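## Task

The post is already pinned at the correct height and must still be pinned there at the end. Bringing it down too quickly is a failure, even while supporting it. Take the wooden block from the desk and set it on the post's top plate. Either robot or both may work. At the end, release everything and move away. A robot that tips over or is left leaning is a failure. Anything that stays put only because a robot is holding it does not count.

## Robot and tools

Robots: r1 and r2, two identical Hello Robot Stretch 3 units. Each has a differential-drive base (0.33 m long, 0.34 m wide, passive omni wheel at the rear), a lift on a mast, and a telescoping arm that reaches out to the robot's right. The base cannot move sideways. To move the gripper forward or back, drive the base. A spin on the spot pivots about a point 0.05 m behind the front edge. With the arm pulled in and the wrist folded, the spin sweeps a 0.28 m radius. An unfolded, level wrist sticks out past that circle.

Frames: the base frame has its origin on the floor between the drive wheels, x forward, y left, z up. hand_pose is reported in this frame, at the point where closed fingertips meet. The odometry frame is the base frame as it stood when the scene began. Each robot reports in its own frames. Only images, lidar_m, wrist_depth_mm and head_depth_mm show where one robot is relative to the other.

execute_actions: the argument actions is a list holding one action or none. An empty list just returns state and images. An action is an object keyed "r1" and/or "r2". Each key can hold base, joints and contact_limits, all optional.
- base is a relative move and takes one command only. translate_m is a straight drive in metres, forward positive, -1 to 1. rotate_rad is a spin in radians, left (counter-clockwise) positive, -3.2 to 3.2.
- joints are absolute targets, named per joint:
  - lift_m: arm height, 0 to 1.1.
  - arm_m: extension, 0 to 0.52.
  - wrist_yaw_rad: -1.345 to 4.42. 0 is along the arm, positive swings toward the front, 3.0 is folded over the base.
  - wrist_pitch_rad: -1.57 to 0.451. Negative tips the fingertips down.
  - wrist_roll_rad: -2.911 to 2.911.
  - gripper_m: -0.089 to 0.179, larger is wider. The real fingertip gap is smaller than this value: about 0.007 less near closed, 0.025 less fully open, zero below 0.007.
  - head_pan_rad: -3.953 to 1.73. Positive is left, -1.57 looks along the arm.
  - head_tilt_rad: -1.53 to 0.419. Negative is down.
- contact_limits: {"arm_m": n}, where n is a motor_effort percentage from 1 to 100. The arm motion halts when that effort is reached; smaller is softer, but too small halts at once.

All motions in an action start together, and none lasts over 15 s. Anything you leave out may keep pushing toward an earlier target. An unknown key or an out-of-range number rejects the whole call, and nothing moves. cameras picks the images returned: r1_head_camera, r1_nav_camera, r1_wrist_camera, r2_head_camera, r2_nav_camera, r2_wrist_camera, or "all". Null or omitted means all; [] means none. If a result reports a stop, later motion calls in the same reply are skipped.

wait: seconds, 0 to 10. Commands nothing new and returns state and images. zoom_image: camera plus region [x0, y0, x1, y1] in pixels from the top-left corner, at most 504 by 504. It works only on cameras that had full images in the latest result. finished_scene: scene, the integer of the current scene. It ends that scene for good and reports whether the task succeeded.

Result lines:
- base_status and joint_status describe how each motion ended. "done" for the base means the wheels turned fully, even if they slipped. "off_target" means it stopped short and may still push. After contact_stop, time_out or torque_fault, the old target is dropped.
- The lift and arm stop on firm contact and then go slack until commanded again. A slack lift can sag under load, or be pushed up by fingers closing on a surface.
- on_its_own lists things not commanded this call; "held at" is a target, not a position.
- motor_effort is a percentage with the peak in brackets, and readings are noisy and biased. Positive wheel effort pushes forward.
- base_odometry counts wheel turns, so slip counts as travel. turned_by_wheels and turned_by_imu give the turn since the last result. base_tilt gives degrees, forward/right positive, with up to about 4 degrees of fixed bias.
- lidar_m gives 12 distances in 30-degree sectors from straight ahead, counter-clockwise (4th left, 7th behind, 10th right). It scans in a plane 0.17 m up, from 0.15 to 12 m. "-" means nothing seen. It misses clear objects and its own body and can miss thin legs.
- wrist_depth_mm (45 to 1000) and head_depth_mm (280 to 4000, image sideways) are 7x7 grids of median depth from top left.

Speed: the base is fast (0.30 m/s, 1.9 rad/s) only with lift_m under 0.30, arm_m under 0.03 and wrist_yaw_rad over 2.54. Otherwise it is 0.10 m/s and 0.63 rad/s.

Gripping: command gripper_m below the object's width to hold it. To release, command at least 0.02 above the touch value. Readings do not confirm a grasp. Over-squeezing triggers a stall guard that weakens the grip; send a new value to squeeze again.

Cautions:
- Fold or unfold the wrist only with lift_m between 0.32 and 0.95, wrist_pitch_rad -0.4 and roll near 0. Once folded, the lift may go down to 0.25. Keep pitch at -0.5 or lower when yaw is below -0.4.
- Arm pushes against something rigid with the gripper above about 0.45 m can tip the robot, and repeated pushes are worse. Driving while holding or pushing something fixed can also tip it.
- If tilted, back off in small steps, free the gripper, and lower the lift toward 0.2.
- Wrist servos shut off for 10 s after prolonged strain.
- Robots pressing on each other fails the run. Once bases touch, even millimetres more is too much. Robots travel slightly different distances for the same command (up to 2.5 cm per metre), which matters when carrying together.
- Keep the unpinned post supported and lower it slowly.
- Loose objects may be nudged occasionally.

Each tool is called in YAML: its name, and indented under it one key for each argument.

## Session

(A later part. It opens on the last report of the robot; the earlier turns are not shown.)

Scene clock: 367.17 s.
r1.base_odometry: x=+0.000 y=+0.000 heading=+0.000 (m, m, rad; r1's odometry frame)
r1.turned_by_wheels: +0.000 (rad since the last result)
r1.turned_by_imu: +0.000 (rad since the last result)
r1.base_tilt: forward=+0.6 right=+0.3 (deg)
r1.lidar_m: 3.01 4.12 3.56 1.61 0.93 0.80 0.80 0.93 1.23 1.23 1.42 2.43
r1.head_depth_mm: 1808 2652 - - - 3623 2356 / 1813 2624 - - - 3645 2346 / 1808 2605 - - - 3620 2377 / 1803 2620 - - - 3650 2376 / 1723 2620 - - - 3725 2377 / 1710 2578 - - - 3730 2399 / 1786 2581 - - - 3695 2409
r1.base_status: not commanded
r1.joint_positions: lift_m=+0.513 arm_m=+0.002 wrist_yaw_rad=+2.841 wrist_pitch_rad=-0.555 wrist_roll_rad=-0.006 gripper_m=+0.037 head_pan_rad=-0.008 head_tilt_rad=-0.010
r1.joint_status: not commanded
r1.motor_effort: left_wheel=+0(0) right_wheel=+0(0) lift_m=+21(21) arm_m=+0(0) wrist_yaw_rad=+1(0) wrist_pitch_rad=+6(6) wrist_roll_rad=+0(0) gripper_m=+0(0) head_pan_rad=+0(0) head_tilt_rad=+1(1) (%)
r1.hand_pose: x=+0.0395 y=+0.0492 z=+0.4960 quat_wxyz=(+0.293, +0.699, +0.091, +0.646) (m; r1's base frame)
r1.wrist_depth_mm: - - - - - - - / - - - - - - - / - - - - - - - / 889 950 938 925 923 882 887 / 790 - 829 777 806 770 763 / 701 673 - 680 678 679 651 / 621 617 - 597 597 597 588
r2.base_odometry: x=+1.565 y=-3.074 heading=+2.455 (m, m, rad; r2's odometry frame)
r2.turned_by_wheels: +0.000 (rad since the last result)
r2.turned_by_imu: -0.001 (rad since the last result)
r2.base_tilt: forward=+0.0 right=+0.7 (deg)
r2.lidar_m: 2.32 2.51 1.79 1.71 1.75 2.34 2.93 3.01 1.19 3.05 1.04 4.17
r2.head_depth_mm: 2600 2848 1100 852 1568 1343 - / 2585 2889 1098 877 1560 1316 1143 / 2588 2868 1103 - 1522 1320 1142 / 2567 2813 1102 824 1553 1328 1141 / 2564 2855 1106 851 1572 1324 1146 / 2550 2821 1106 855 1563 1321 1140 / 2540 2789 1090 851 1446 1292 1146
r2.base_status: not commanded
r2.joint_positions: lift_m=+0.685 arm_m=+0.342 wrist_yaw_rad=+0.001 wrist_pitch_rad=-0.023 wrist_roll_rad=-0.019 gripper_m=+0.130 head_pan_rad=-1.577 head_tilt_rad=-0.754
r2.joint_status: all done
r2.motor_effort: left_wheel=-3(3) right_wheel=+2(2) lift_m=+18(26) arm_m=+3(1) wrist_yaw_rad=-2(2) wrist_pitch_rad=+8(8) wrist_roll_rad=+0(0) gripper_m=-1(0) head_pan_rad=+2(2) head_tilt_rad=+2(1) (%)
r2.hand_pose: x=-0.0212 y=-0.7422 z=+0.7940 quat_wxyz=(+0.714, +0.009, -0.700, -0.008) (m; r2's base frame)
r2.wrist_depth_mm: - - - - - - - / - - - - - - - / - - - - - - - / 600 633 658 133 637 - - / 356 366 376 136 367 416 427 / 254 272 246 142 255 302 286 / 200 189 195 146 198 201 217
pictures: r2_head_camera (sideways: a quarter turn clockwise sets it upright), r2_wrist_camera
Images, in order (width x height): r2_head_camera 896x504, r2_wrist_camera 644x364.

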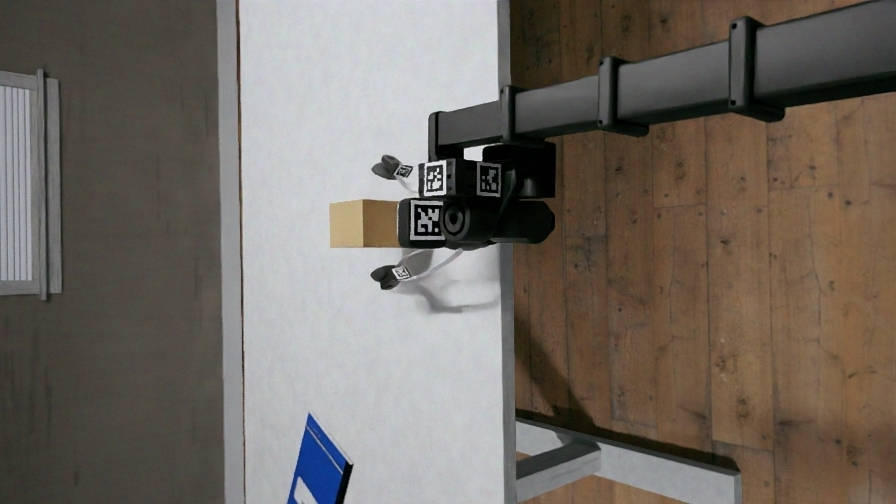

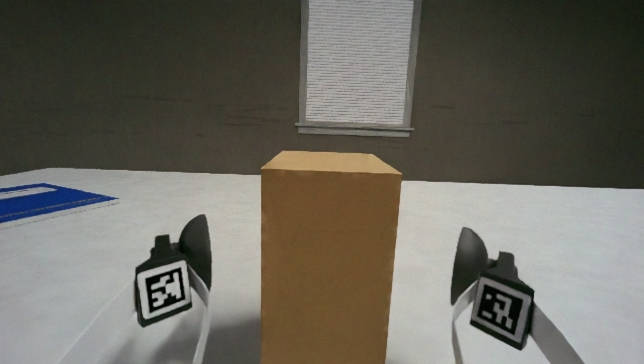

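execute_actions:
  actions:
    - {"r2": {"joints": {"arm_m": 0.355, "gripper_m": 0.01}}}
  cameras: ["r2_wrist_camera"]

execute_actions:
  actions:
    - {"r2": {"joints": {"lift_m": 0.74, "head_pan_rad": -0.25, "head_tilt_rad": -0.35}}}
  cameras: ["r2_wrist_camera", "r2_head_camera"]

Scene clock: 377.23 s.
r1.base_odometry: x=+0.000 y=+0.000 heading=+0.000 (m, m, rad; r1's odometry frame)
r1.turned_by_wheels: +0.000 (rad since the last result)
r1.turned_by_imu: +0.000 (rad since the last result)
r1.base_tilt: forward=+0.7 right=+0.3 (deg)
r1.lidar_m: 3.02 4.11 3.55 1.61 0.93 0.80 0.80 0.92 1.22 1.23 1.42 2.43
r1.head_depth_mm: 1807 2654 - - - 3616 2327 / 1808 2652 - - - 3594 2389 / 1789 2622 - - - 3622 2376 / 1804 2596 - - - 3622 2387 / 1718 2616 - - - 3652 2367 / 1711 2625 - - - 3666 2394 / 1783 2585 - - - 3714 2368
r1.base_status: not commanded
r1.joint_positions: lift_m=+0.513 arm_m=+0.002 wrist_yaw_rad=+2.841 wrist_pitch_rad=-0.555 wrist_roll_rad=-0.006 gripper_m=+0.037 head_pan_rad=-0.008 head_tilt_rad=-0.010
r1.joint_status: not commanded
r1.motor_effort: left_wheel=+1(0) right_wheel=+0(0) lift_m=+21(21) arm_m=+0(0) wrist_yaw_rad=+0(0) wrist_pitch_rad=+6(6) wrist_roll_rad=+0(0) gripper_m=+0(0) head_pan_rad=+0(0) head_tilt_rad=+1(0) (%)
r1.hand_pose: x=+0.0395 y=+0.0492 z=+0.4960 quat_wxyz=(+0.293, +0.699, +0.091, +0.646) (m; r1's base frame)
r1.wrist_depth_mm: - - - - - - - / - - - - - - - / - - - - - - - / 933 958 921 899 902 900 882 / 801 - 823 783 814 770 774 / 704 689 - 689 690 661 663 / 619 615 - 619 606 588 593
r2.base_odometry: x=+1.565 y=-3.074 heading=+2.455 (m, m, rad; r2's odometry frame)
r2.turned_by_wheels: +0.000 (rad since the last result)
r2.turned_by_imu: -0.001 (rad since the last result)
r2.base_tilt: forward=+0.1 right=+0.8 (deg)
r2.lidar_m: 2.32 2.52 1.79 1.71 1.75 2.33 2.93 3.01 1.19 3.04 1.04 4.17
r2.head_depth_mm: 2614 2849 1098 848 1562 1345 - / 2592 2854 1100 878 - 1300 1142 / 2569 2831 1098 - 1519 1324 1141 / 2562 2847 1103 848 1568 1321 1146 / 2564 2844 1108 851 1558 1323 1144 / 2544 2814 1103 853 1573 1325 1139 / 2572 2788 1091 852 1449 1293 1148
r2.base_status: not commanded
r2.joint_positions: lift_m=+0.685 arm_m=+0.355 wrist_yaw_rad=+0.001 wrist_pitch_rad=-0.023 wrist_roll_rad=-0.019 gripper_m=+0.011 head_pan_rad=-1.577 head_tilt_rad=-0.754
r2.joint_status: all done
r2.motor_effort: left_wheel=-2(3) right_wheel=+1(2) lift_m=+18(18) arm_m=+2(1) wrist_yaw_rad=-2(3) wrist_pitch_rad=+8(8) wrist_roll_rad=+0(0) gripper_m=-26(100) head_pan_rad=+2(2) head_tilt_rad=+2(1) (%)
r2.hand_pose: x=-0.0211 y=-0.7553 z=+0.7940 quat_wxyz=(+0.714, +0.009, -0.700, -0.008) (m; r2's base frame)
r2.wrist_depth_mm: - - - - - - - / - - - - - - - / - - - - - - - / 619 632 656 120 554 - - / 357 365 374 122 124 410 425 / 251 257 128 126 126 281 287 / 195 197 192 131 190 212 215
pictures: r2_wrist_camera
Images, in order (width x height): r2_wrist_camera 644x364.

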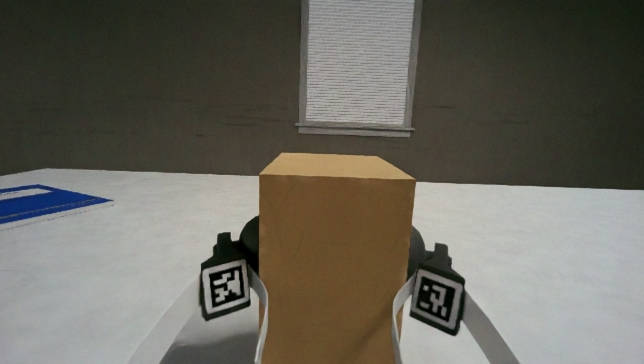

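Scene clock: 378.57 s.
r1.base_odometry: x=+0.000 y=+0.000 heading=+0.000 (m, m, rad; r1's odometry frame)
r1.turned_by_wheels: +0.000 (rad since the last result)
r1.turned_by_imu: +0.000 (rad since the last result)
r1.base_tilt: forward=+0.6 right=+0.2 (deg)
r1.lidar_m: 3.02 4.11 3.54 1.61 0.92 0.80 0.80 0.92 1.23 1.23 1.42 2.42
r1.head_depth_mm: 1818 2638 - - - 3616 2345 / 1807 2625 - - - 3632 2371 / 1789 2637 - - - 3692 2370 / 1800 2645 - - - 3659 2360 / 1705 2618 - - - 3623 2369 / 1722 2568 - - - 3694 2376 / 1780 2583 - - - 3706 2397
r1.base_status: not commanded
r1.joint_positions: lift_m=+0.513 arm_m=+0.002 wrist_yaw_rad=+2.841 wrist_pitch_rad=-0.555 wrist_roll_rad=-0.006 gripper_m=+0.037 head_pan_rad=-0.008 head_tilt_rad=-0.010
r1.joint_status: not commanded
r1.motor_effort: left_wheel=+0(1) right_wheel=+0(0) lift_m=+21(21) arm_m=+0(0) wrist_yaw_rad=+0(1) wrist_pitch_rad=+6(6) wrist_roll_rad=+0(0) gripper_m=+0(0) head_pan_rad=+0(0) head_tilt_rad=+1(1) (%)
r1.hand_pose: x=+0.0395 y=+0.0492 z=+0.4960 quat_wxyz=(+0.293, +0.699, +0.091, +0.646) (m; r1's base frame)
r1.wrist_depth_mm: - - - - - - - / - - - - - - - / - - - - - - - / 916 943 938 901 874 885 883 / 832 - 810 773 803 754 776 / 705 706 - 703 671 669 664 / 618 617 - 602 599 599 588
r2.base_odometry: x=+1.565 y=-3.074 heading=+2.455 (m, m, rad; r2's odometry frame)
r2.turned_by_wheels: +0.000 (rad since the last result)
r2.turned_by_imu: +0.000 (rad since the last result)
r2.base_tilt: forward=+0.0 right=+0.8 (deg)
r2.lidar_m: 2.32 2.52 1.79 1.70 1.75 2.33 2.94 3.02 1.19 3.03 1.04 4.18
r2.head_depth_mm: - - - - 2499 1842 1451 / - - - - 2494 1839 1447 / - - - - 2483 1839 1443 / - - - - 2456 1823 1442 / - - - - 2473 1814 1444 / - - - - 2506 1821 1439 / - - - - 2486 1821 1436
r2.base_status: not commanded
r2.joint_positions: lift_m=+0.740 arm_m=+0.355 wrist_yaw_rad=+0.001 wrist_pitch_rad=-0.048 wrist_roll_rad=-0.019 gripper_m=+0.018 head_pan_rad=-0.257 head_tilt_rad=-0.360
r2.joint_status: all done
r2.on_its_own: gripper_m is held at +0.017, not at your +0.010, by its stall guard, which is still easing
r2.motor_effort: left_wheel=-2(2) right_wheel=+2(1) lift_m=+28(28) arm_m=+2(3) wrist_yaw_rad=-2(2) wrist_pitch_rad=+16(17) wrist_roll_rad=+0(0) gripper_m=-23(26) head_pan_rad=+2(28) head_tilt_rad=+5(35) (%)
r2.hand_pose: x=-0.0211 y=-0.7544 z=+0.8421 quat_wxyz=(+0.714, +0.018, -0.700, -0.016) (m; r2's base frame)
r2.wrist_depth_mm: - - - - - - - / - - - - - - - / - - - - - - - / - - - 122 - - - / 440 467 474 123 126 525 540 / 328 337 127 127 127 367 370 / 257 261 253 130 249 278 283
pictures: r2_head_camera (sideways: a quarter turn clockwise sets it upright), r2_wrist_camera
Images, in order (width x height): r2_head_camera 896x504, r2_wrist_camera 644x364.

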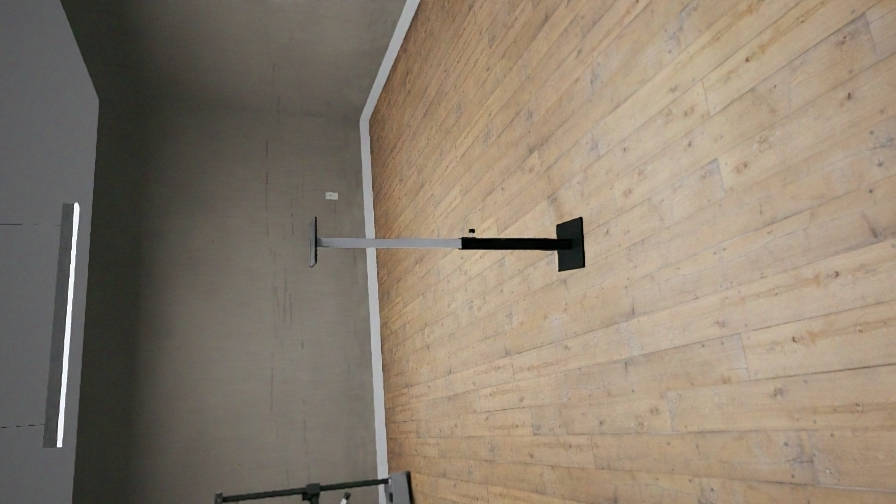

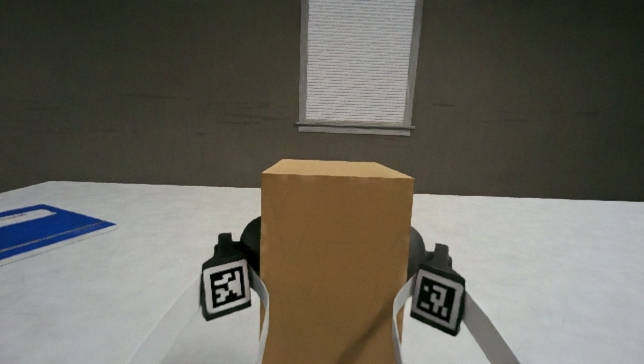

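execute_actions:
  actions:
    - {"r2": {"base": {"translate_m": 1.0}, "joints": {"lift_m": 1.04, "arm_m": 0.23, "head_pan_rad": -0.45, "head_tilt_rad": -0.4}}}
  cameras: ["r2_head_camera", "r2_wrist_camera"]

execute_actions:
  actions:
    - {"r2": {"base": {"translate_m": 0.9}, "joints": {"head_pan_rad": -1.0, "head_tilt_rad": -0.5}}}
  cameras: ["r2_head_camera", "r2_wrist_camera"]

Scene clock: 426.63 s.
r1.base_odometry: x=+0.000 y=+0.000 heading=+0.000 (m, m, rad; r1's odometry frame)
r1.turned_by_wheels: +0.000 (rad since the last result)
r1.turned_by_imu: -0.001 (rad since the last result)
r1.base_tilt: forward=+0.6 right=+0.2 (deg)
r1.lidar_m: 3.01 4.10 3.54 1.61 0.93 0.80 0.80 0.93 1.23 1.23 1.42 2.43
r1.head_depth_mm: 1799 2659 - - - 3577 2330 / 1807 2616 - - - 3622 2360 / 1809 2630 - - - 3674 2369 / 1808 2638 - - - 3648 2382 / 1707 2601 - - - 3617 2359 / 1716 2613 - - - 3658 2386 / 1790 2615 - - - 3703 2372
r1.base_status: not commanded
r1.joint_positions: lift_m=+0.513 arm_m=+0.002 wrist_yaw_rad=+2.841 wrist_pitch_rad=-0.555 wrist_roll_rad=-0.006 gripper_m=+0.037 head_pan_rad=-0.008 head_tilt_rad=-0.010
r1.joint_status: not commanded
r1.motor_effort: left_wheel=+0(0) right_wheel=+0(0) lift_m=+21(21) arm_m=+0(0) wrist_yaw_rad=+1(0) wrist_pitch_rad=+6(6) wrist_roll_rad=+0(0) gripper_m=+0(0) head_pan_rad=+0(0) head_tilt_rad=+0(1) (%)
r1.hand_pose: x=+0.0395 y=+0.0492 z=+0.4960 quat_wxyz=(+0.293, +0.699, +0.091, +0.646) (m; r1's base frame)
r1.wrist_depth_mm: - - - - - - - / - - - - - - - / - - - - - - - / 883 950 928 947 893 911 890 / 817 - 826 787 798 785 755 / 713 682 - 692 691 687 673 / 619 614 - 619 602 605 599
r2.base_odometry: x=+0.792 y=-2.440 heading=+2.455 (m, m, rad; r2's odometry frame)
r2.turned_by_wheels: +0.000 (rad since the last result)
r2.turned_by_imu: -0.005 (rad since the last result)
r2.base_tilt: forward=+0.1 right=+0.8 (deg)
r2.lidar_m: 4.02 2.56 1.83 1.74 1.79 2.38 3.93 1.96 1.03 3.02 3.08 1.37
r2.head_depth_mm: 3609 3679 3816 3597 2366 1760 1405 / - - - 3530 2359 1756 1403 / - - - 3583 2344 1758 1404 / - - - 3325 2241 1675 1402 / - - - 3583 2336 1753 1395 / - - - 3546 2337 1750 1393 / - - - 3517 2333 1751 1403
r2.base_status: done
r2.joint_positions: lift_m=+1.040 arm_m=+0.230 wrist_yaw_rad=+0.001 wrist_pitch_rad=-0.048 wrist_roll_rad=-0.019 gripper_m=+0.021 head_pan_rad=-0.443 head_tilt_rad=-0.395
r2.joint_status: all done
r2.on_its_own: gripper_m is held at +0.020, not at your +0.010, by its stall guard, which is not easing now
r2.motor_effort: left_wheel=-2(3) right_wheel=+2(5) lift_m=+28(28) arm_m=-3(5) wrist_yaw_rad=-2(2) wrist_pitch_rad=+17(17) wrist_roll_rad=+0(0) gripper_m=-22(22) head_pan_rad=-3(15) head_tilt_rad=-4(13) (%)
r2.hand_pose: x=-0.0212 y=-0.6301 z=+1.1419 quat_wxyz=(+0.714, +0.018, -0.700, -0.017) (m; r2's base frame)
r2.wrist_depth_mm: - - - - - - - / - - - - - - - / - - - - - - - / - - - 122 - - - / - - - 124 125 - - / - - 127 127 127 - - / - - - 130 - 694 715
pictures: r2_head_camera (sideways: a quarter turn clockwise sets it upright), r2_wrist_camera
Images, in order (width x height): r2_head_camera 896x504, r2_wrist_camera 644x364.

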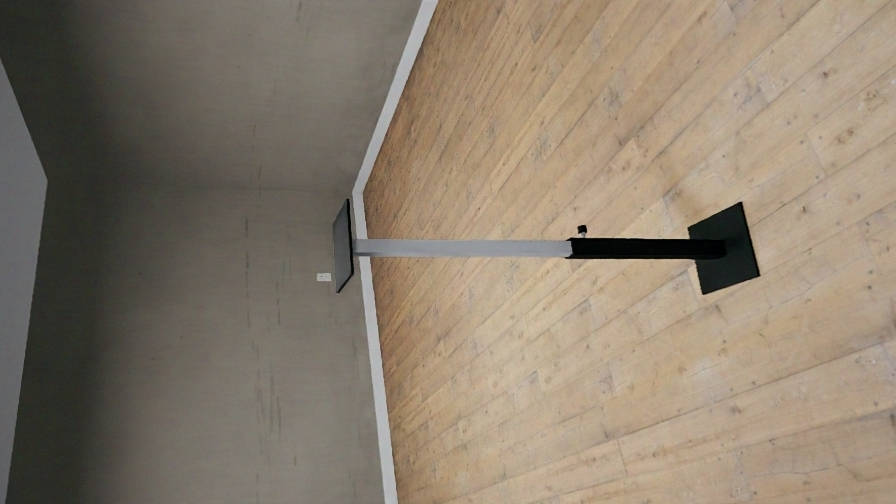

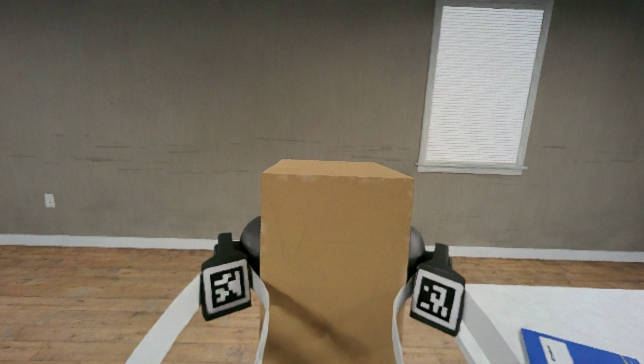

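Scene clock: 436.97 s.
r1.base_odometry: x=+0.000 y=+0.000 heading=+0.000 (m, m, rad; r1's odometry frame)
r1.turned_by_wheels: +0.000 (rad since the last result)
r1.turned_by_imu: -0.001 (rad since the last result)
r1.base_tilt: forward=+0.6 right=+0.3 (deg)
r1.lidar_m: 3.03 4.08 3.55 1.61 0.93 0.80 0.80 0.92 1.23 1.22 1.42 2.42
r1.head_depth_mm: 1811 2663 - - - 3642 2353 / 1805 2638 - - - 3364 2366 / 1802 2634 - - - 3640 2389 / 1800 2630 - - - 3655 2368 / 1721 2608 - - - 3652 2390 / 1721 2595 - - - 3702 2380 / 1776 2586 - - - 3741 2386
r1.base_status: not commanded
r1.joint_positions: lift_m=+0.513 arm_m=+0.002 wrist_yaw_rad=+2.841 wrist_pitch_rad=-0.555 wrist_roll_rad=-0.006 gripper_m=+0.037 head_pan_rad=-0.008 head_tilt_rad=-0.010
r1.joint_status: not commanded
r1.motor_effort: left_wheel=+0(1) right_wheel=+0(0) lift_m=+21(21) arm_m=+0(0) wrist_yaw_rad=+1(0) wrist_pitch_rad=+5(6) wrist_roll_rad=+0(0) gripper_m=+0(0) head_pan_rad=+0(0) head_tilt_rad=+1(2) (%)
r1.hand_pose: x=+0.0395 y=+0.0492 z=+0.4960 quat_wxyz=(+0.293, +0.699, +0.091, +0.646) (m; r1's base frame)
r1.wrist_depth_mm: - - - - - - - / - - - - - - - / - - - - - - - / 908 955 921 940 899 914 899 / 805 - 792 783 786 782 773 / 709 693 - 683 684 680 676 / 634 615 - 605 607 594 589
r2.base_odometry: x=+0.096 y=-1.869 heading=+2.455 (m, m, rad; r2's odometry frame)
r2.turned_by_wheels: +0.000 (rad since the last result)
r2.turned_by_imu: -0.004 (rad since the last result)
r2.base_tilt: forward=+0.1 right=+0.7 (deg)
r2.lidar_m: 3.16 2.65 1.84 1.78 1.84 2.43 4.80 1.64 3.12 2.98 0.66 4.08
r2.head_depth_mm: 2478 2626 2850 2869 2040 1592 1304 / 2598 2755 2979 2850 2045 1588 1302 / 2751 2951 3177 2433 2039 1585 1302 / 2906 3121 3389 706 1879 1499 1039 / 3070 3311 3648 2716 2040 1595 1302 / 3296 3619 - 2840 2028 1581 1306 / 3544 - - 2810 2032 1589 1302
r2.base_status: done
r2.joint_positions: lift_m=+1.040 arm_m=+0.230 wrist_yaw_rad=+0.001 wrist_pitch_rad=-0.048 wrist_roll_rad=-0.019 gripper_m=+0.021 head_pan_rad=-0.993 head_tilt_rad=-0.494
r2.joint_status: all done
r2.on_its_own: gripper_m is held at +0.020, not at your +0.010, by its stall guard, which is not easing now
r2.motor_effort: left_wheel=-3(2) right_wheel=+2(6) lift_m=+28(28) arm_m=-2(3) wrist_yaw_rad=-1(1) wrist_pitch_rad=+17(17) wrist_roll_rad=+0(0) gripper_m=-22(22) head_pan_rad=-3(25) head_tilt_rad=-4(19) (%)
r2.hand_pose: x=-0.0213 y=-0.6301 z=+1.1419 quat_wxyz=(+0.714, +0.018, -0.700, -0.017) (m; r2's base frame)
r2.wrist_depth_mm: - - - - - - - / - - - - - - - / - - - - - - - / - - - 122 - - - / - - - 123 125 - - / - - 128 127 127 - - / - - - 130 - - -
pictures: r2_head_camera (sideways: a quarter turn clockwise sets it upright), r2_wrist_camera
Images, in order (width x height): r2_head_camera 896x504, r2_wrist_camera 644x364.

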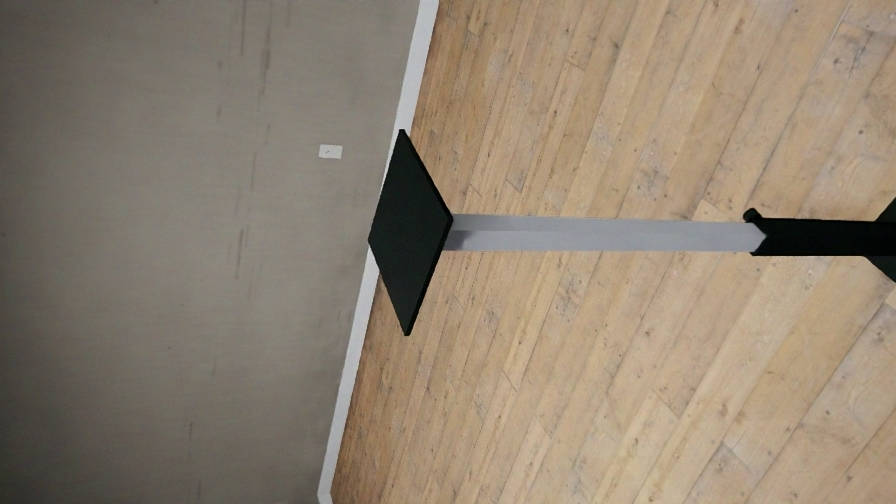

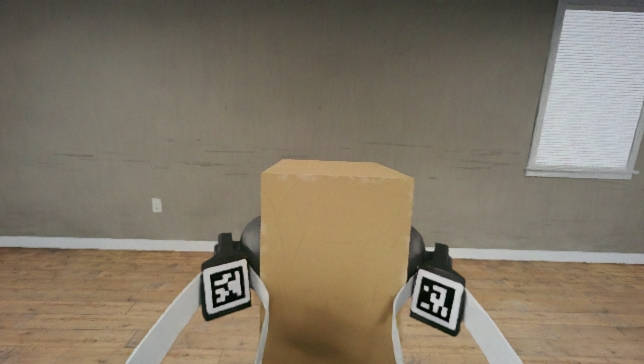

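execute_actions:
  actions: []
  cameras: ["r2_head_camera", "r2_wrist_camera", "r2_nav_camera"]

Scene clock: 455.80 s.
r1.base_odometry: x=+0.000 y=+0.000 heading=+0.000 (m, m, rad; r1's odometry frame)
r1.turned_by_wheels: +0.000 (rad since the last result)
r1.turned_by_imu: +0.000 (rad since the last result)
r1.base_tilt: forward=+0.6 right=+0.3 (deg)
r1.lidar_m: 3.03 4.13 3.54 1.61 0.93 0.80 0.80 0.92 1.23 1.23 1.42 2.42
r1.head_depth_mm: 1819 2656 - - - 3602 2337 / 1797 2619 - - - 3347 2363 / 1810 2635 - - - 3625 2355 / 1795 2630 - - - 3636 2407 / 1726 2607 - - - 3694 2409 / 1718 2576 - - - 3707 2396 / 1787 2572 - - - 3715 2384
r1.base_status: not commanded
r1.joint_positions: lift_m=+0.513 arm_m=+0.002 wrist_yaw_rad=+2.841 wrist_pitch_rad=-0.555 wrist_roll_rad=-0.006 gripper_m=+0.037 head_pan_rad=-0.008 head_tilt_rad=-0.010
r1.joint_status: not commanded
r1.motor_effort: left_wheel=+1(1) right_wheel=+0(0) lift_m=+21(21) arm_m=+0(0) wrist_yaw_rad=+1(0) wrist_pitch_rad=+5(6) wrist_roll_rad=+0(0) gripper_m=-1(0) head_pan_rad=+0(0) head_tilt_rad=+0(2) (%)
r1.hand_pose: x=+0.0395 y=+0.0492 z=+0.4960 quat_wxyz=(+0.293, +0.699, +0.091, +0.646) (m; r1's base frame)
r1.wrist_depth_mm: - - - - - - - / - - - - - - - / - - - - - - - / 887 954 952 904 920 882 919 / 810 - 817 813 795 773 765 / 700 678 - 675 676 677 664 / 617 627 - 621 616 596 590
r2.base_odometry: x=+0.096 y=-1.869 heading=+2.455 (m, m, rad; r2's odometry frame)
r2.turned_by_wheels: +0.000 (rad since the last result)
r2.turned_by_imu: -0.001 (rad since the last result)
r2.base_tilt: forward=+0.0 right=+0.7 (deg)
r2.lidar_m: 3.16 2.64 1.85 1.78 1.83 2.43 4.81 1.64 3.14 2.98 0.66 4.05
r2.head_depth_mm: 2477 2619 2824 2871 2048 1592 1305 / 2564 2771 2997 2845 2039 1586 1295 / 2730 2906 3180 2444 2034 1594 1300 / 2871 3123 3365 706 1901 1501 1040 / 3050 3355 3670 2692 2034 1580 1299 / 3284 3597 - 2830 2031 1590 1298 / 3512 - - 2830 2033 1592 1303
r2.base_status: done
r2.joint_positions: lift_m=+1.040 arm_m=+0.230 wrist_yaw_rad=+0.001 wrist_pitch_rad=-0.048 wrist_roll_rad=-0.019 gripper_m=+0.021 head_pan_rad=-0.993 head_tilt_rad=-0.494
r2.joint_status: all done
r2.on_its_own: gripper_m is held at +0.020, not at your +0.010, by its stall guard, which is not easing now
r2.motor_effort: left_wheel=-2(2) right_wheel=+2(6) lift_m=+28(28) arm_m=-2(3) wrist_yaw_rad=-1(1) wrist_pitch_rad=+17(17) wrist_roll_rad=+0(0) gripper_m=-21(22) head_pan_rad=-3(25) head_tilt_rad=-5(19) (%)
r2.hand_pose: x=-0.0213 y=-0.6301 z=+1.1419 quat_wxyz=(+0.714, +0.018, -0.700, -0.017) (m; r2's base frame)
r2.wrist_depth_mm: - - - - - - - / - - - - - - - / - - - - - - - / - - - 122 - - - / - - - 123 125 - - / - - 127 127 127 - - / - - - 130 - - -
pictures: r2_head_camera (sideways: a quarter turn clockwise sets it upright), r2_nav_camera (sideways: a quarter turn counterclockwise sets it upright), r2_wrist_camera
Images, in order (width x height): r2_head_camera 896x504, r2_nav_camera 672x504, r2_wrist_camera 644x364.

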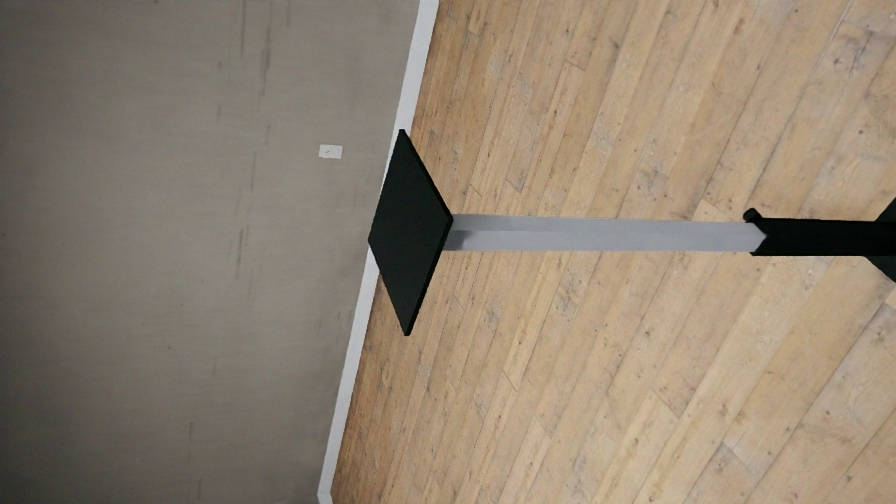

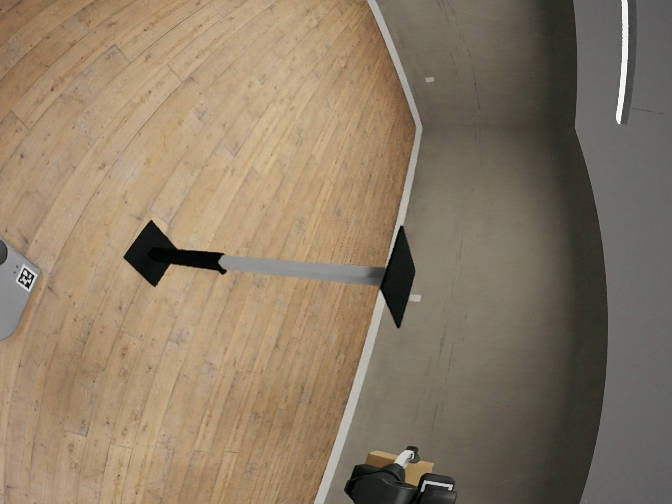

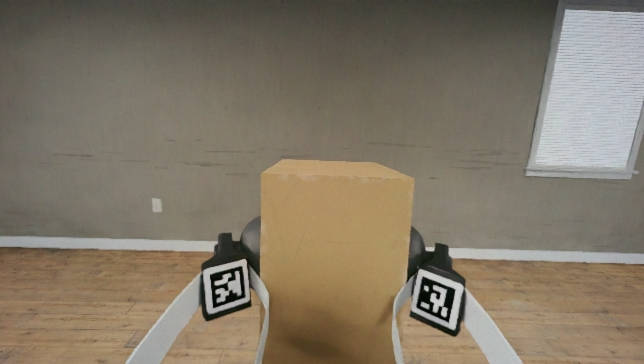

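execute_actions:
  actions:
    - {"r2": {"base": {"translate_m": 0.375}, "joints": {"arm_m": 0.18, "lift_m": 1.06, "head_pan_rad": -1.57, "head_tilt_rad": -0.55}}}
  cameras: ["r2_head_camera", "r2_wrist_camera", "r2_nav_camera"]

Scene clock: 474.77 s.
r1.base_odometry: x=+0.000 y=+0.000 heading=+0.000 (m, m, rad; r1's odometry frame)
r1.turned_by_wheels: +0.000 (rad since the last result)
r1.turned_by_imu: +0.000 (rad since the last result)
r1.base_tilt: forward=+0.5 right=+0.2 (deg)
r1.lidar_m: 2.79 4.10 3.53 1.61 0.92 0.80 0.80 0.92 1.23 1.23 1.42 2.41
r1.head_depth_mm: 1816 2644 - - - 3628 2358 / 1811 2635 - - - 3602 2376 / 1804 2616 - - - 3392 2377 / 1805 2589 - - - 3711 2390 / 1702 2605 - - - 3689 2384 / 1698 2597 - - - 3712 2388 / 1782 2581 - - - 3719 2388
r1.base_status: not commanded
r1.joint_positions: lift_m=+0.513 arm_m=+0.002 wrist_yaw_rad=+2.841 wrist_pitch_rad=-0.555 wrist_roll_rad=-0.006 gripper_m=+0.037 head_pan_rad=-0.008 head_tilt_rad=-0.010
r1.joint_status: not commanded
r1.motor_effort: left_wheel=+1(0) right_wheel=+0(0) lift_m=+21(21) arm_m=+0(0) wrist_yaw_rad=+1(1) wrist_pitch_rad=+6(5) wrist_roll_rad=+0(0) gripper_m=+0(0) head_pan_rad=+0(0) head_tilt_rad=+2(1) (%)
r1.hand_pose: x=+0.0395 y=+0.0492 z=+0.4960 quat_wxyz=(+0.293, +0.699, +0.091, +0.646) (m; r1's base frame)
r1.wrist_depth_mm: - - - - - - - / - - - - - - - / - - - - - - - / 887 931 925 923 909 874 914 / 803 - 823 781 803 771 748 / 716 709 - 677 674 674 676 / 621 607 - 620 598 607 589
r2.base_odometry: x=-0.194 y=-1.632 heading=+2.455 (m, m, rad; r2's odometry frame)
r2.turned_by_wheels: +0.000 (rad since the last result)
r2.turned_by_imu: -0.002 (rad since the last result)
r2.base_tilt: forward=+0.0 right=+0.7 (deg)
r2.lidar_m: 2.78 2.66 1.87 1.79 1.85 2.45 5.17 1.97 3.12 0.56 3.06 3.74
r2.head_depth_mm: 2459 - - 2470 1924 1529 1261 / 2454 - - 2463 1905 1524 1262 / 2485 2615 - 2342 1921 1526 1259 / 2458 2653 2884 613 1785 1435 966 / 2424 2669 2903 2355 1907 1525 1258 / 2434 2670 2944 2596 1930 1528 1261 / 2437 2633 2923 2597 1913 1524 1266
r2.base_status: done
r2.joint_positions: lift_m=+1.060 arm_m=+0.180 wrist_yaw_rad=+0.001 wrist_pitch_rad=-0.049 wrist_roll_rad=-0.019 gripper_m=+0.021 head_pan_rad=-1.563 head_tilt_rad=-0.543
r2.joint_status: all done
r2.on_its_own: gripper_m is held at +0.020, not at your +0.010, by its stall guard, which is not easing now
r2.motor_effort: left_wheel=-2(5) right_wheel=+2(5) lift_m=+28(28) arm_m=-2(7) wrist_yaw_rad=-2(2) wrist_pitch_rad=+18(17) wrist_roll_rad=+0(0) gripper_m=-22(22) head_pan_rad=-3(24) head_tilt_rad=-5(14) (%)
r2.hand_pose: x=-0.0213 y=-0.5801 z=+1.1619 quat_wxyz=(+0.714, +0.018, -0.700, -0.017) (m; r2's base frame)
r2.wrist_depth_mm: - - - - - - - / - - - - - - - / - - - - - - - / - - - 122 - - - / - - - 124 125 - - / - - 127 127 127 - - / - - - 130 - - -
pictures: r2_head_camera (sideways: a quarter turn clockwise sets it upright), r2_nav_camera (sideways: a quarter turn counterclockwise sets it upright), r2_wrist_camera
Images, in order (width x height): r2_head_camera 896x504, r2_nav_camera 672x504, r2_wrist_camera 644x364.

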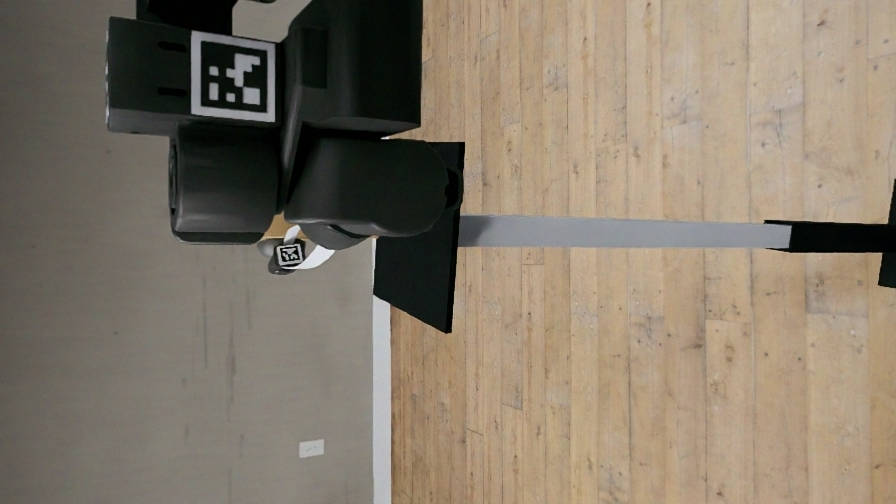

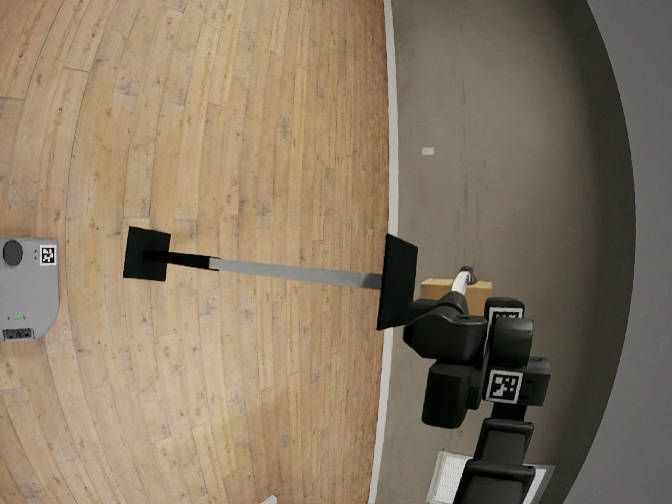

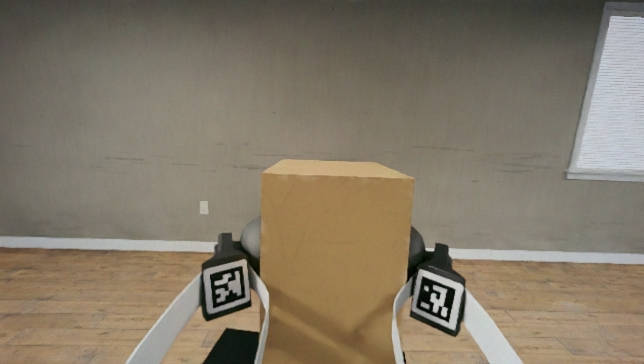

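execute_actions:
  actions:
    - {"r2": {"base": {"translate_m": 0.015}, "joints": {"lift_m": 1.003}}}
  cameras: ["r2_head_camera", "r2_wrist_camera", "r2_nav_camera"]

Scene clock: 524.30 s.
r1.base_odometry: x=+0.000 y=+0.000 heading=+0.000 (m, m, rad; r1's odometry frame)
r1.turned_by_wheels: +0.000 (rad since the last result)
r1.turned_by_imu: +0.000 (rad since the last result)
r1.base_tilt: forward=+0.6 right=+0.2 (deg)
r1.lidar_m: 2.78 4.10 3.55 1.61 0.93 0.80 0.80 0.93 1.22 1.23 1.42 2.42
r1.head_depth_mm: 1821 2638 - - - 3620 2359 / 1801 2649 - - - 3603 2355 / 1808 2630 - - - 3357 2378 / 1812 2627 - - - 3655 2378 / 1720 2598 - - - 3673 2384 / 1719 2593 - - - 3692 2382 / 1774 2589 - - - 3676 2390
r1.base_status: not commanded
r1.joint_positions: lift_m=+0.513 arm_m=+0.002 wrist_yaw_rad=+2.841 wrist_pitch_rad=-0.555 wrist_roll_rad=-0.006 gripper_m=+0.037 head_pan_rad=-0.008 head_tilt_rad=-0.010
r1.joint_status: not commanded
r1.motor_effort: left_wheel=+0(0) right_wheel=+0(0) lift_m=+21(21) arm_m=+0(0) wrist_yaw_rad=+0(0) wrist_pitch_rad=+6(5) wrist_roll_rad=+0(0) gripper_m=+0(0) head_pan_rad=+0(0) head_tilt_rad=+1(1) (%)
r1.hand_pose: x=+0.0395 y=+0.0492 z=+0.4960 quat_wxyz=(+0.293, +0.699, +0.091, +0.646) (m; r1's base frame)
r1.wrist_depth_mm: - - - - - - - / - - - - - - - / - - - - - - - / 900 937 929 922 919 879 912 / 816 - 833 769 803 772 775 / 706 707 - 676 674 666 662 / 620 625 - 607 601 587 606
r2.base_odometry: x=-0.206 y=-1.622 heading=+2.455 (m, m, rad; r2's odometry frame)
r2.turned_by_wheels: +0.000 (rad since the last result)
r2.turned_by_imu: -0.001 (rad since the last result)
r2.base_tilt: forward=+0.0 right=+0.7 (deg)
r2.lidar_m: 2.78 2.67 1.87 1.78 1.85 2.46 5.17 1.98 3.11 0.56 3.04 3.72
r2.head_depth_mm: 2465 2661 - - 1913 1522 1266 / 2439 2687 - - 1894 1518 1257 / 2466 2663 - - 1797 1534 1264 / 2455 2665 2865 1449 1857 1483 1203 / 2432 2677 2938 2470 1917 1523 1263 / 2443 2645 2914 2588 1915 1517 1261 / 2449 2676 2897 2609 1918 1518 1265
r2.base_status: done
r2.joint_positions: lift_m=+1.003 arm_m=+0.180 wrist_yaw_rad=+0.001 wrist_pitch_rad=-0.026 wrist_roll_rad=-0.019 gripper_m=+0.021 head_pan_rad=-1.563 head_tilt_rad=-0.543
r2.joint_status: all done
r2.on_its_own: gripper_m is held at +0.020, not at your +0.010, by its stall guard, which is not easing now
r2.motor_effort: left_wheel=-2(4) right_wheel=+2(4) lift_m=+18(27) arm_m=-3(3) wrist_yaw_rad=-2(2) wrist_pitch_rad=+10(17) wrist_roll_rad=+0(0) gripper_m=-21(22) head_pan_rad=-3(3) head_tilt_rad=-5(5) (%)
r2.hand_pose: x=-0.0213 y=-0.5808 z=+1.1112 quat_wxyz=(+0.714, +0.010, -0.700, -0.009) (m; r2's base frame)
r2.wrist_depth_mm: - - - - - - - / - - - - - - - / - - - - - - - / - - - 120 - - - / - - - 123 125 - - / - - 128 127 127 - - / - - 194 131 191 - -
pictures: r2_head_camera (sideways: a quarter turn clockwise sets it upright), r2_nav_camera (sideways: a quarter turn counterclockwise sets it upright), r2_wrist_camera
Images, in order (width x height): r2_head_camera 896x504, r2_nav_camera 672x504, r2_wrist_camera 644x364.

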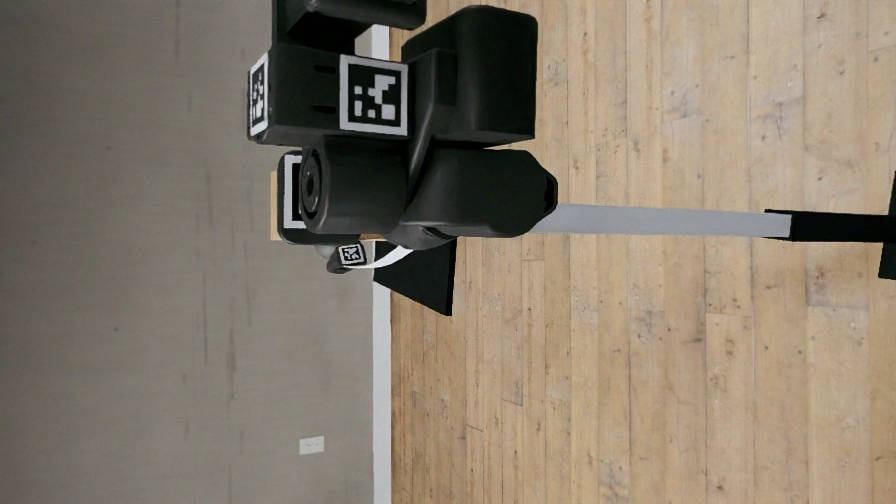

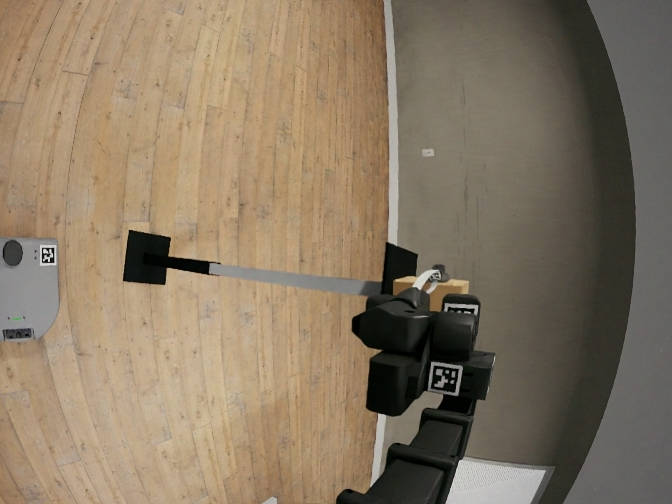

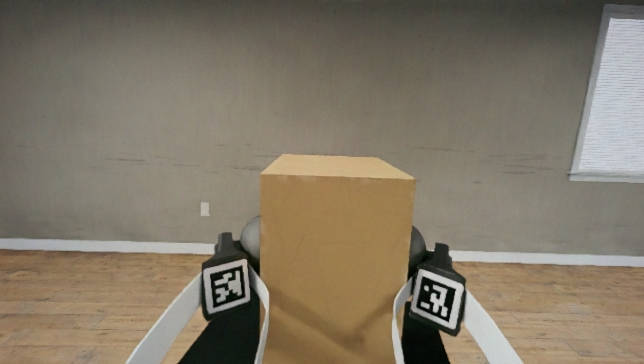

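execute_actions:
  actions:
    - {"r2": {"joints": {"gripper_m": 0.11}}}
  cameras: ["r2_head_camera", "r2_wrist_camera"]

Scene clock: 539.83 s.
r1.base_odometry: x=+0.000 y=+0.000 heading=+0.000 (m, m, rad; r1's odometry frame)
r1.turned_by_wheels: +0.000 (rad since the last result)
r1.turned_by_imu: +0.000 (rad since the last result)
r1.base_tilt: forward=+0.6 right=+0.3 (deg)
r1.lidar_m: 2.78 4.11 3.53 1.61 0.93 0.80 0.80 0.93 1.23 1.23 1.42 2.42
r1.head_depth_mm: 1807 2682 - - - 3565 2349 / 1808 2648 - - - 3598 2359 / 1816 2624 - - - 3407 2358 / 1800 2643 - - - 3655 2371 / 1715 2620 - - - 3685 2382 / 1711 2571 - - - 3714 2395 / 1783 2584 - - - 3686 2387
r1.base_status: not commanded
r1.joint_positions: lift_m=+0.513 arm_m=+0.002 wrist_yaw_rad=+2.841 wrist_pitch_rad=-0.555 wrist_roll_rad=-0.006 gripper_m=+0.037 head_pan_rad=-0.008 head_tilt_rad=-0.010
r1.joint_status: not commanded
r1.motor_effort: left_wheel=+0(0) right_wheel=+0(0) lift_m=+21(21) arm_m=+0(0) wrist_yaw_rad=+0(1) wrist_pitch_rad=+6(6) wrist_roll_rad=+0(0) gripper_m=-1(0) head_pan_rad=+0(0) head_tilt_rad=+0(2) (%)
r1.hand_pose: x=+0.0395 y=+0.0492 z=+0.4960 quat_wxyz=(+0.293, +0.699, +0.091, +0.646) (m; r1's base frame)
r1.wrist_depth_mm: - - - - - - - / - - - - - - - / - - - - - - - / 903 931 903 910 937 898 893 / 804 - 795 796 798 769 763 / 697 701 - 700 682 660 671 / 618 626 - 610 607 588 596
r2.base_odometry: x=-0.206 y=-1.622 heading=+2.455 (m, m, rad; r2's odometry frame)
r2.turned_by_wheels: +0.000 (rad since the last result)
r2.turned_by_imu: -0.001 (rad since the last result)
r2.base_tilt: forward=+0.1 right=+0.7 (deg)
r2.lidar_m: 2.77 2.66 1.87 1.78 1.85 2.46 5.19 1.98 3.12 0.56 3.05 3.71
r2.head_depth_mm: 2463 2685 - - 1930 1519 1263 / 2442 2679 - - 1887 1515 1266 / 2465 2669 - - 1782 1527 1268 / 2445 2668 2861 2248 1849 1480 1200 / 2447 2657 2918 2481 1917 1520 1267 / 2422 2674 2944 2611 1915 1520 1264 / 2468 2653 2956 2595 1913 1518 1268
r2.base_status: not commanded
r2.joint_positions: lift_m=+1.003 arm_m=+0.180 wrist_yaw_rad=+0.001 wrist_pitch_rad=-0.024 wrist_roll_rad=-0.019 gripper_m=+0.110 head_pan_rad=-1.563 head_tilt_rad=-0.543
r2.joint_status: all done
r2.motor_effort: left_wheel=-2(2) right_wheel=+1(2) lift_m=+18(18) arm_m=-2(3) wrist_yaw_rad=-1(1) wrist_pitch_rad=+8(10) wrist_roll_rad=+0(0) gripper_m=+1(85) head_pan_rad=-3(3) head_tilt_rad=-5(5) (%)
r2.hand_pose: x=-0.0213 y=-0.5809 z=+1.1116 quat_wxyz=(+0.714, +0.009, -0.700, -0.009) (m; r2's base frame)
r2.wrist_depth_mm: - - - - - - - / - - - - - - - / - - - - - - - / - - - 120 - - - / - - - 122 124 - - / - - 249 127 128 - - / - - 202 132 199 - -
pictures: r2_head_camera (sideways: a quarter turn clockwise sets it upright), r2_wrist_camera
Images, in order (width x height): r2_head_camera 896x504, r2_wrist_camera 644x364.

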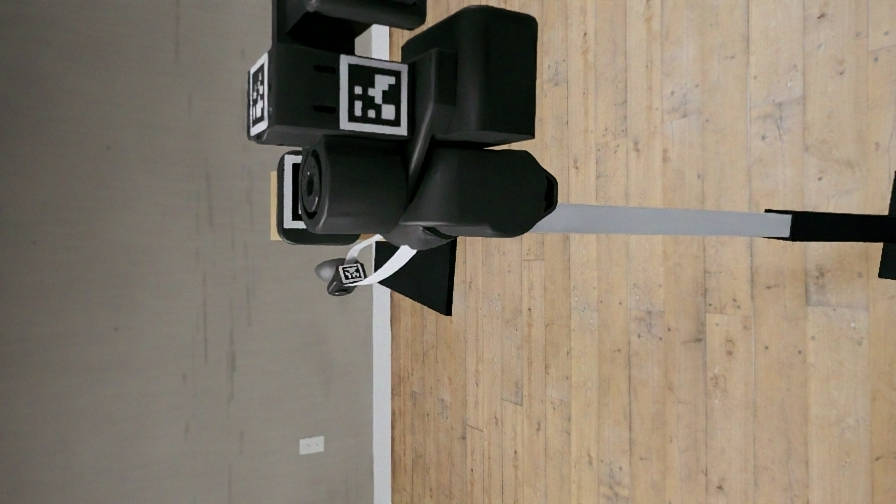

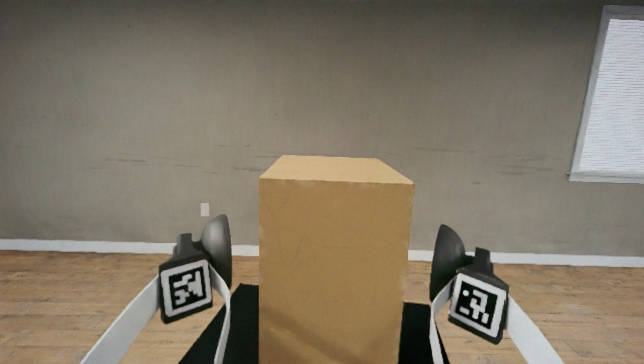

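The block is released and resting on the plate. Now retract the arm to move clear.

execute_actions:
  actions:
    - {"r2": {"joints": {"arm_m": 0.0}}}
  cameras: ["r2_head_camera", "r2_wrist_camera", "r2_nav_camera"]

Scene clock: 545.90 s.
r1.base_odometry: x=+0.000 y=+0.000 heading=+0.000 (m, m, rad; r1's odometry frame)
r1.turned_by_wheels: +0.000 (rad since the last result)
r1.turned_by_imu: +0.000 (rad since the last result)
r1.base_tilt: forward=+0.7 right=+0.2 (deg)
r1.lidar_m: 2.78 4.11 3.55 1.61 0.92 0.80 0.80 0.92 1.23 1.23 1.42 2.43
r1.head_depth_mm: 1820 2665 - - - 3555 2327 / 1808 2629 - - - 3616 2368 / 1812 2640 - - - 3387 2361 / 1805 2635 - - - 3629 2382 / 1708 2634 - - - 3697 2394 / 1718 2605 - - - 3698 2392 / 1778 2604 - - - 3727 2383
r1.base_status: not commanded
r1.joint_positions: lift_m=+0.513 arm_m=+0.002 wrist_yaw_rad=+2.841 wrist_pitch_rad=-0.555 wrist_roll_rad=-0.006 gripper_m=+0.037 head_pan_rad=-0.008 head_tilt_rad=-0.010
r1.joint_status: not commanded
r1.motor_effort: left_wheel=+0(1) right_wheel=-1(0) lift_m=+21(22) arm_m=+0(0) wrist_yaw_rad=+1(0) wrist_pitch_rad=+6(5) wrist_roll_rad=+0(0) gripper_m=+0(0) head_pan_rad=+0(0) head_tilt_rad=+1(1) (%)
r1.hand_pose: x=+0.0395 y=+0.0492 z=+0.4960 quat_wxyz=(+0.293, +0.699, +0.091, +0.646) (m; r1's base frame)
r1.wrist_depth_mm: - - - - - - - / - - - - - - - / - - - - - - - / 888 933 926 951 918 913 873 / 804 - 797 784 803 773 763 / 707 686 - 682 680 679 666 / 617 629 - 603 593 606 594
r2.base_odometry: x=-0.206 y=-1.622 heading=+2.455 (m, m, rad; r2's odometry frame)
r2.turned_by_wheels: +0.000 (rad since the last result)
r2.turned_by_imu: -0.002 (rad since the last result)
r2.base_tilt: forward=+0.1 right=+0.8 (deg)
r2.lidar_m: 2.78 2.66 1.86 1.78 1.85 2.44 5.18 1.97 3.11 0.56 3.03 3.75
r2.head_depth_mm: 2444 2690 2953 2906 - - - / 2462 2683 2963 - - - - / 2476 2674 528 - - - - / 2455 2668 2801 625 1984 1524 1264 / 2465 2672 2902 2602 1928 1523 1265 / 2417 2660 2890 2594 1933 1528 1263 / 2415 2650 2932 2603 1926 1526 1261
r2.base_status: not commanded
r2.joint_positions: lift_m=+1.003 arm_m=+0.003 wrist_yaw_rad=+0.001 wrist_pitch_rad=-0.024 wrist_roll_rad=-0.019 gripper_m=+0.110 head_pan_rad=-1.563 head_tilt_rad=-0.543
r2.joint_status: all done
joint sent to its limit — the command would take r2.arm_m past its lower limit, so that joint was sent only as far as its limit.
r2.motor_effort: left_wheel=-2(2) right_wheel=+2(2) lift_m=+18(18) arm_m=-3(2) wrist_yaw_rad=-2(2) wrist_pitch_rad=+8(8) wrist_roll_rad=+0(0) gripper_m=+1(0) head_pan_rad=-2(3) head_tilt_rad=-4(5) (%)
r2.hand_pose: x=-0.0213 y=-0.4039 z=+1.1118 quat_wxyz=(+0.714, +0.009, -0.700, -0.008) (m; r2's base frame)
r2.wrist_depth_mm: - - - - - - - / - - - - - - - / - - - - - - - / - - - 299 - - - / - - - 311 - - - / - - - 312 - - - / - - - - - - -
pictures: r2_head_camera (sideways: a quarter turn clockwise sets it upright), r2_nav_camera (sideways: a quarter turn counterclockwise sets it upright), r2_wrist_camera
Images, in order (width x height): r2_head_camera 896x504, r2_nav_camera 672x504, r2_wrist_camera 644x364.

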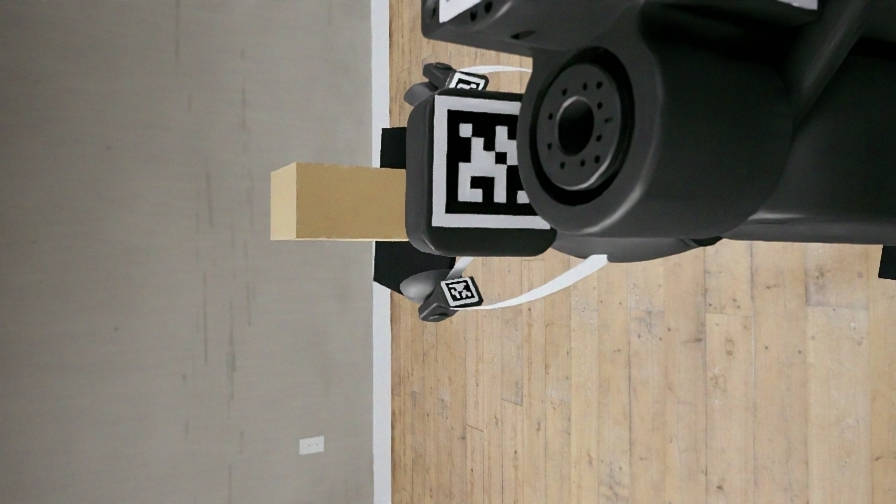

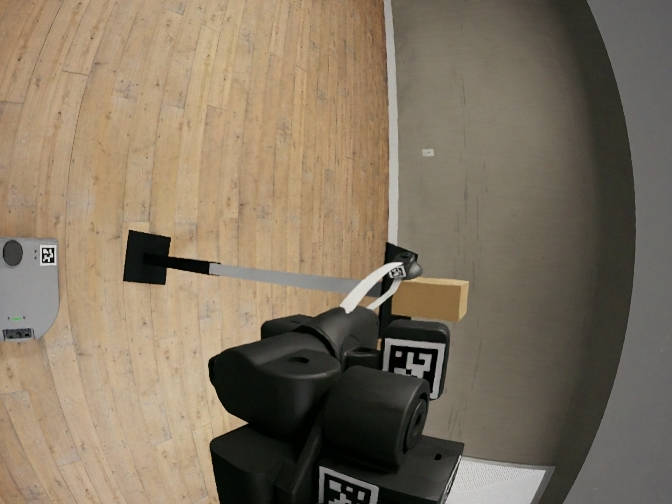

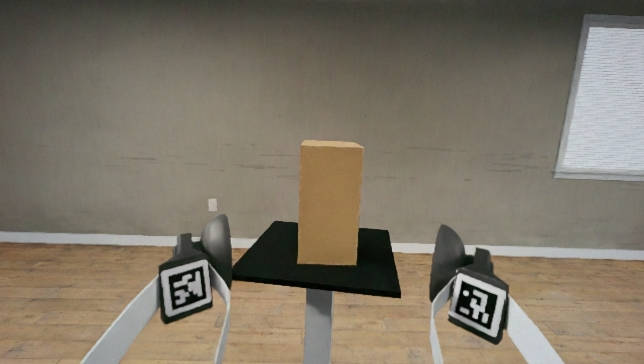

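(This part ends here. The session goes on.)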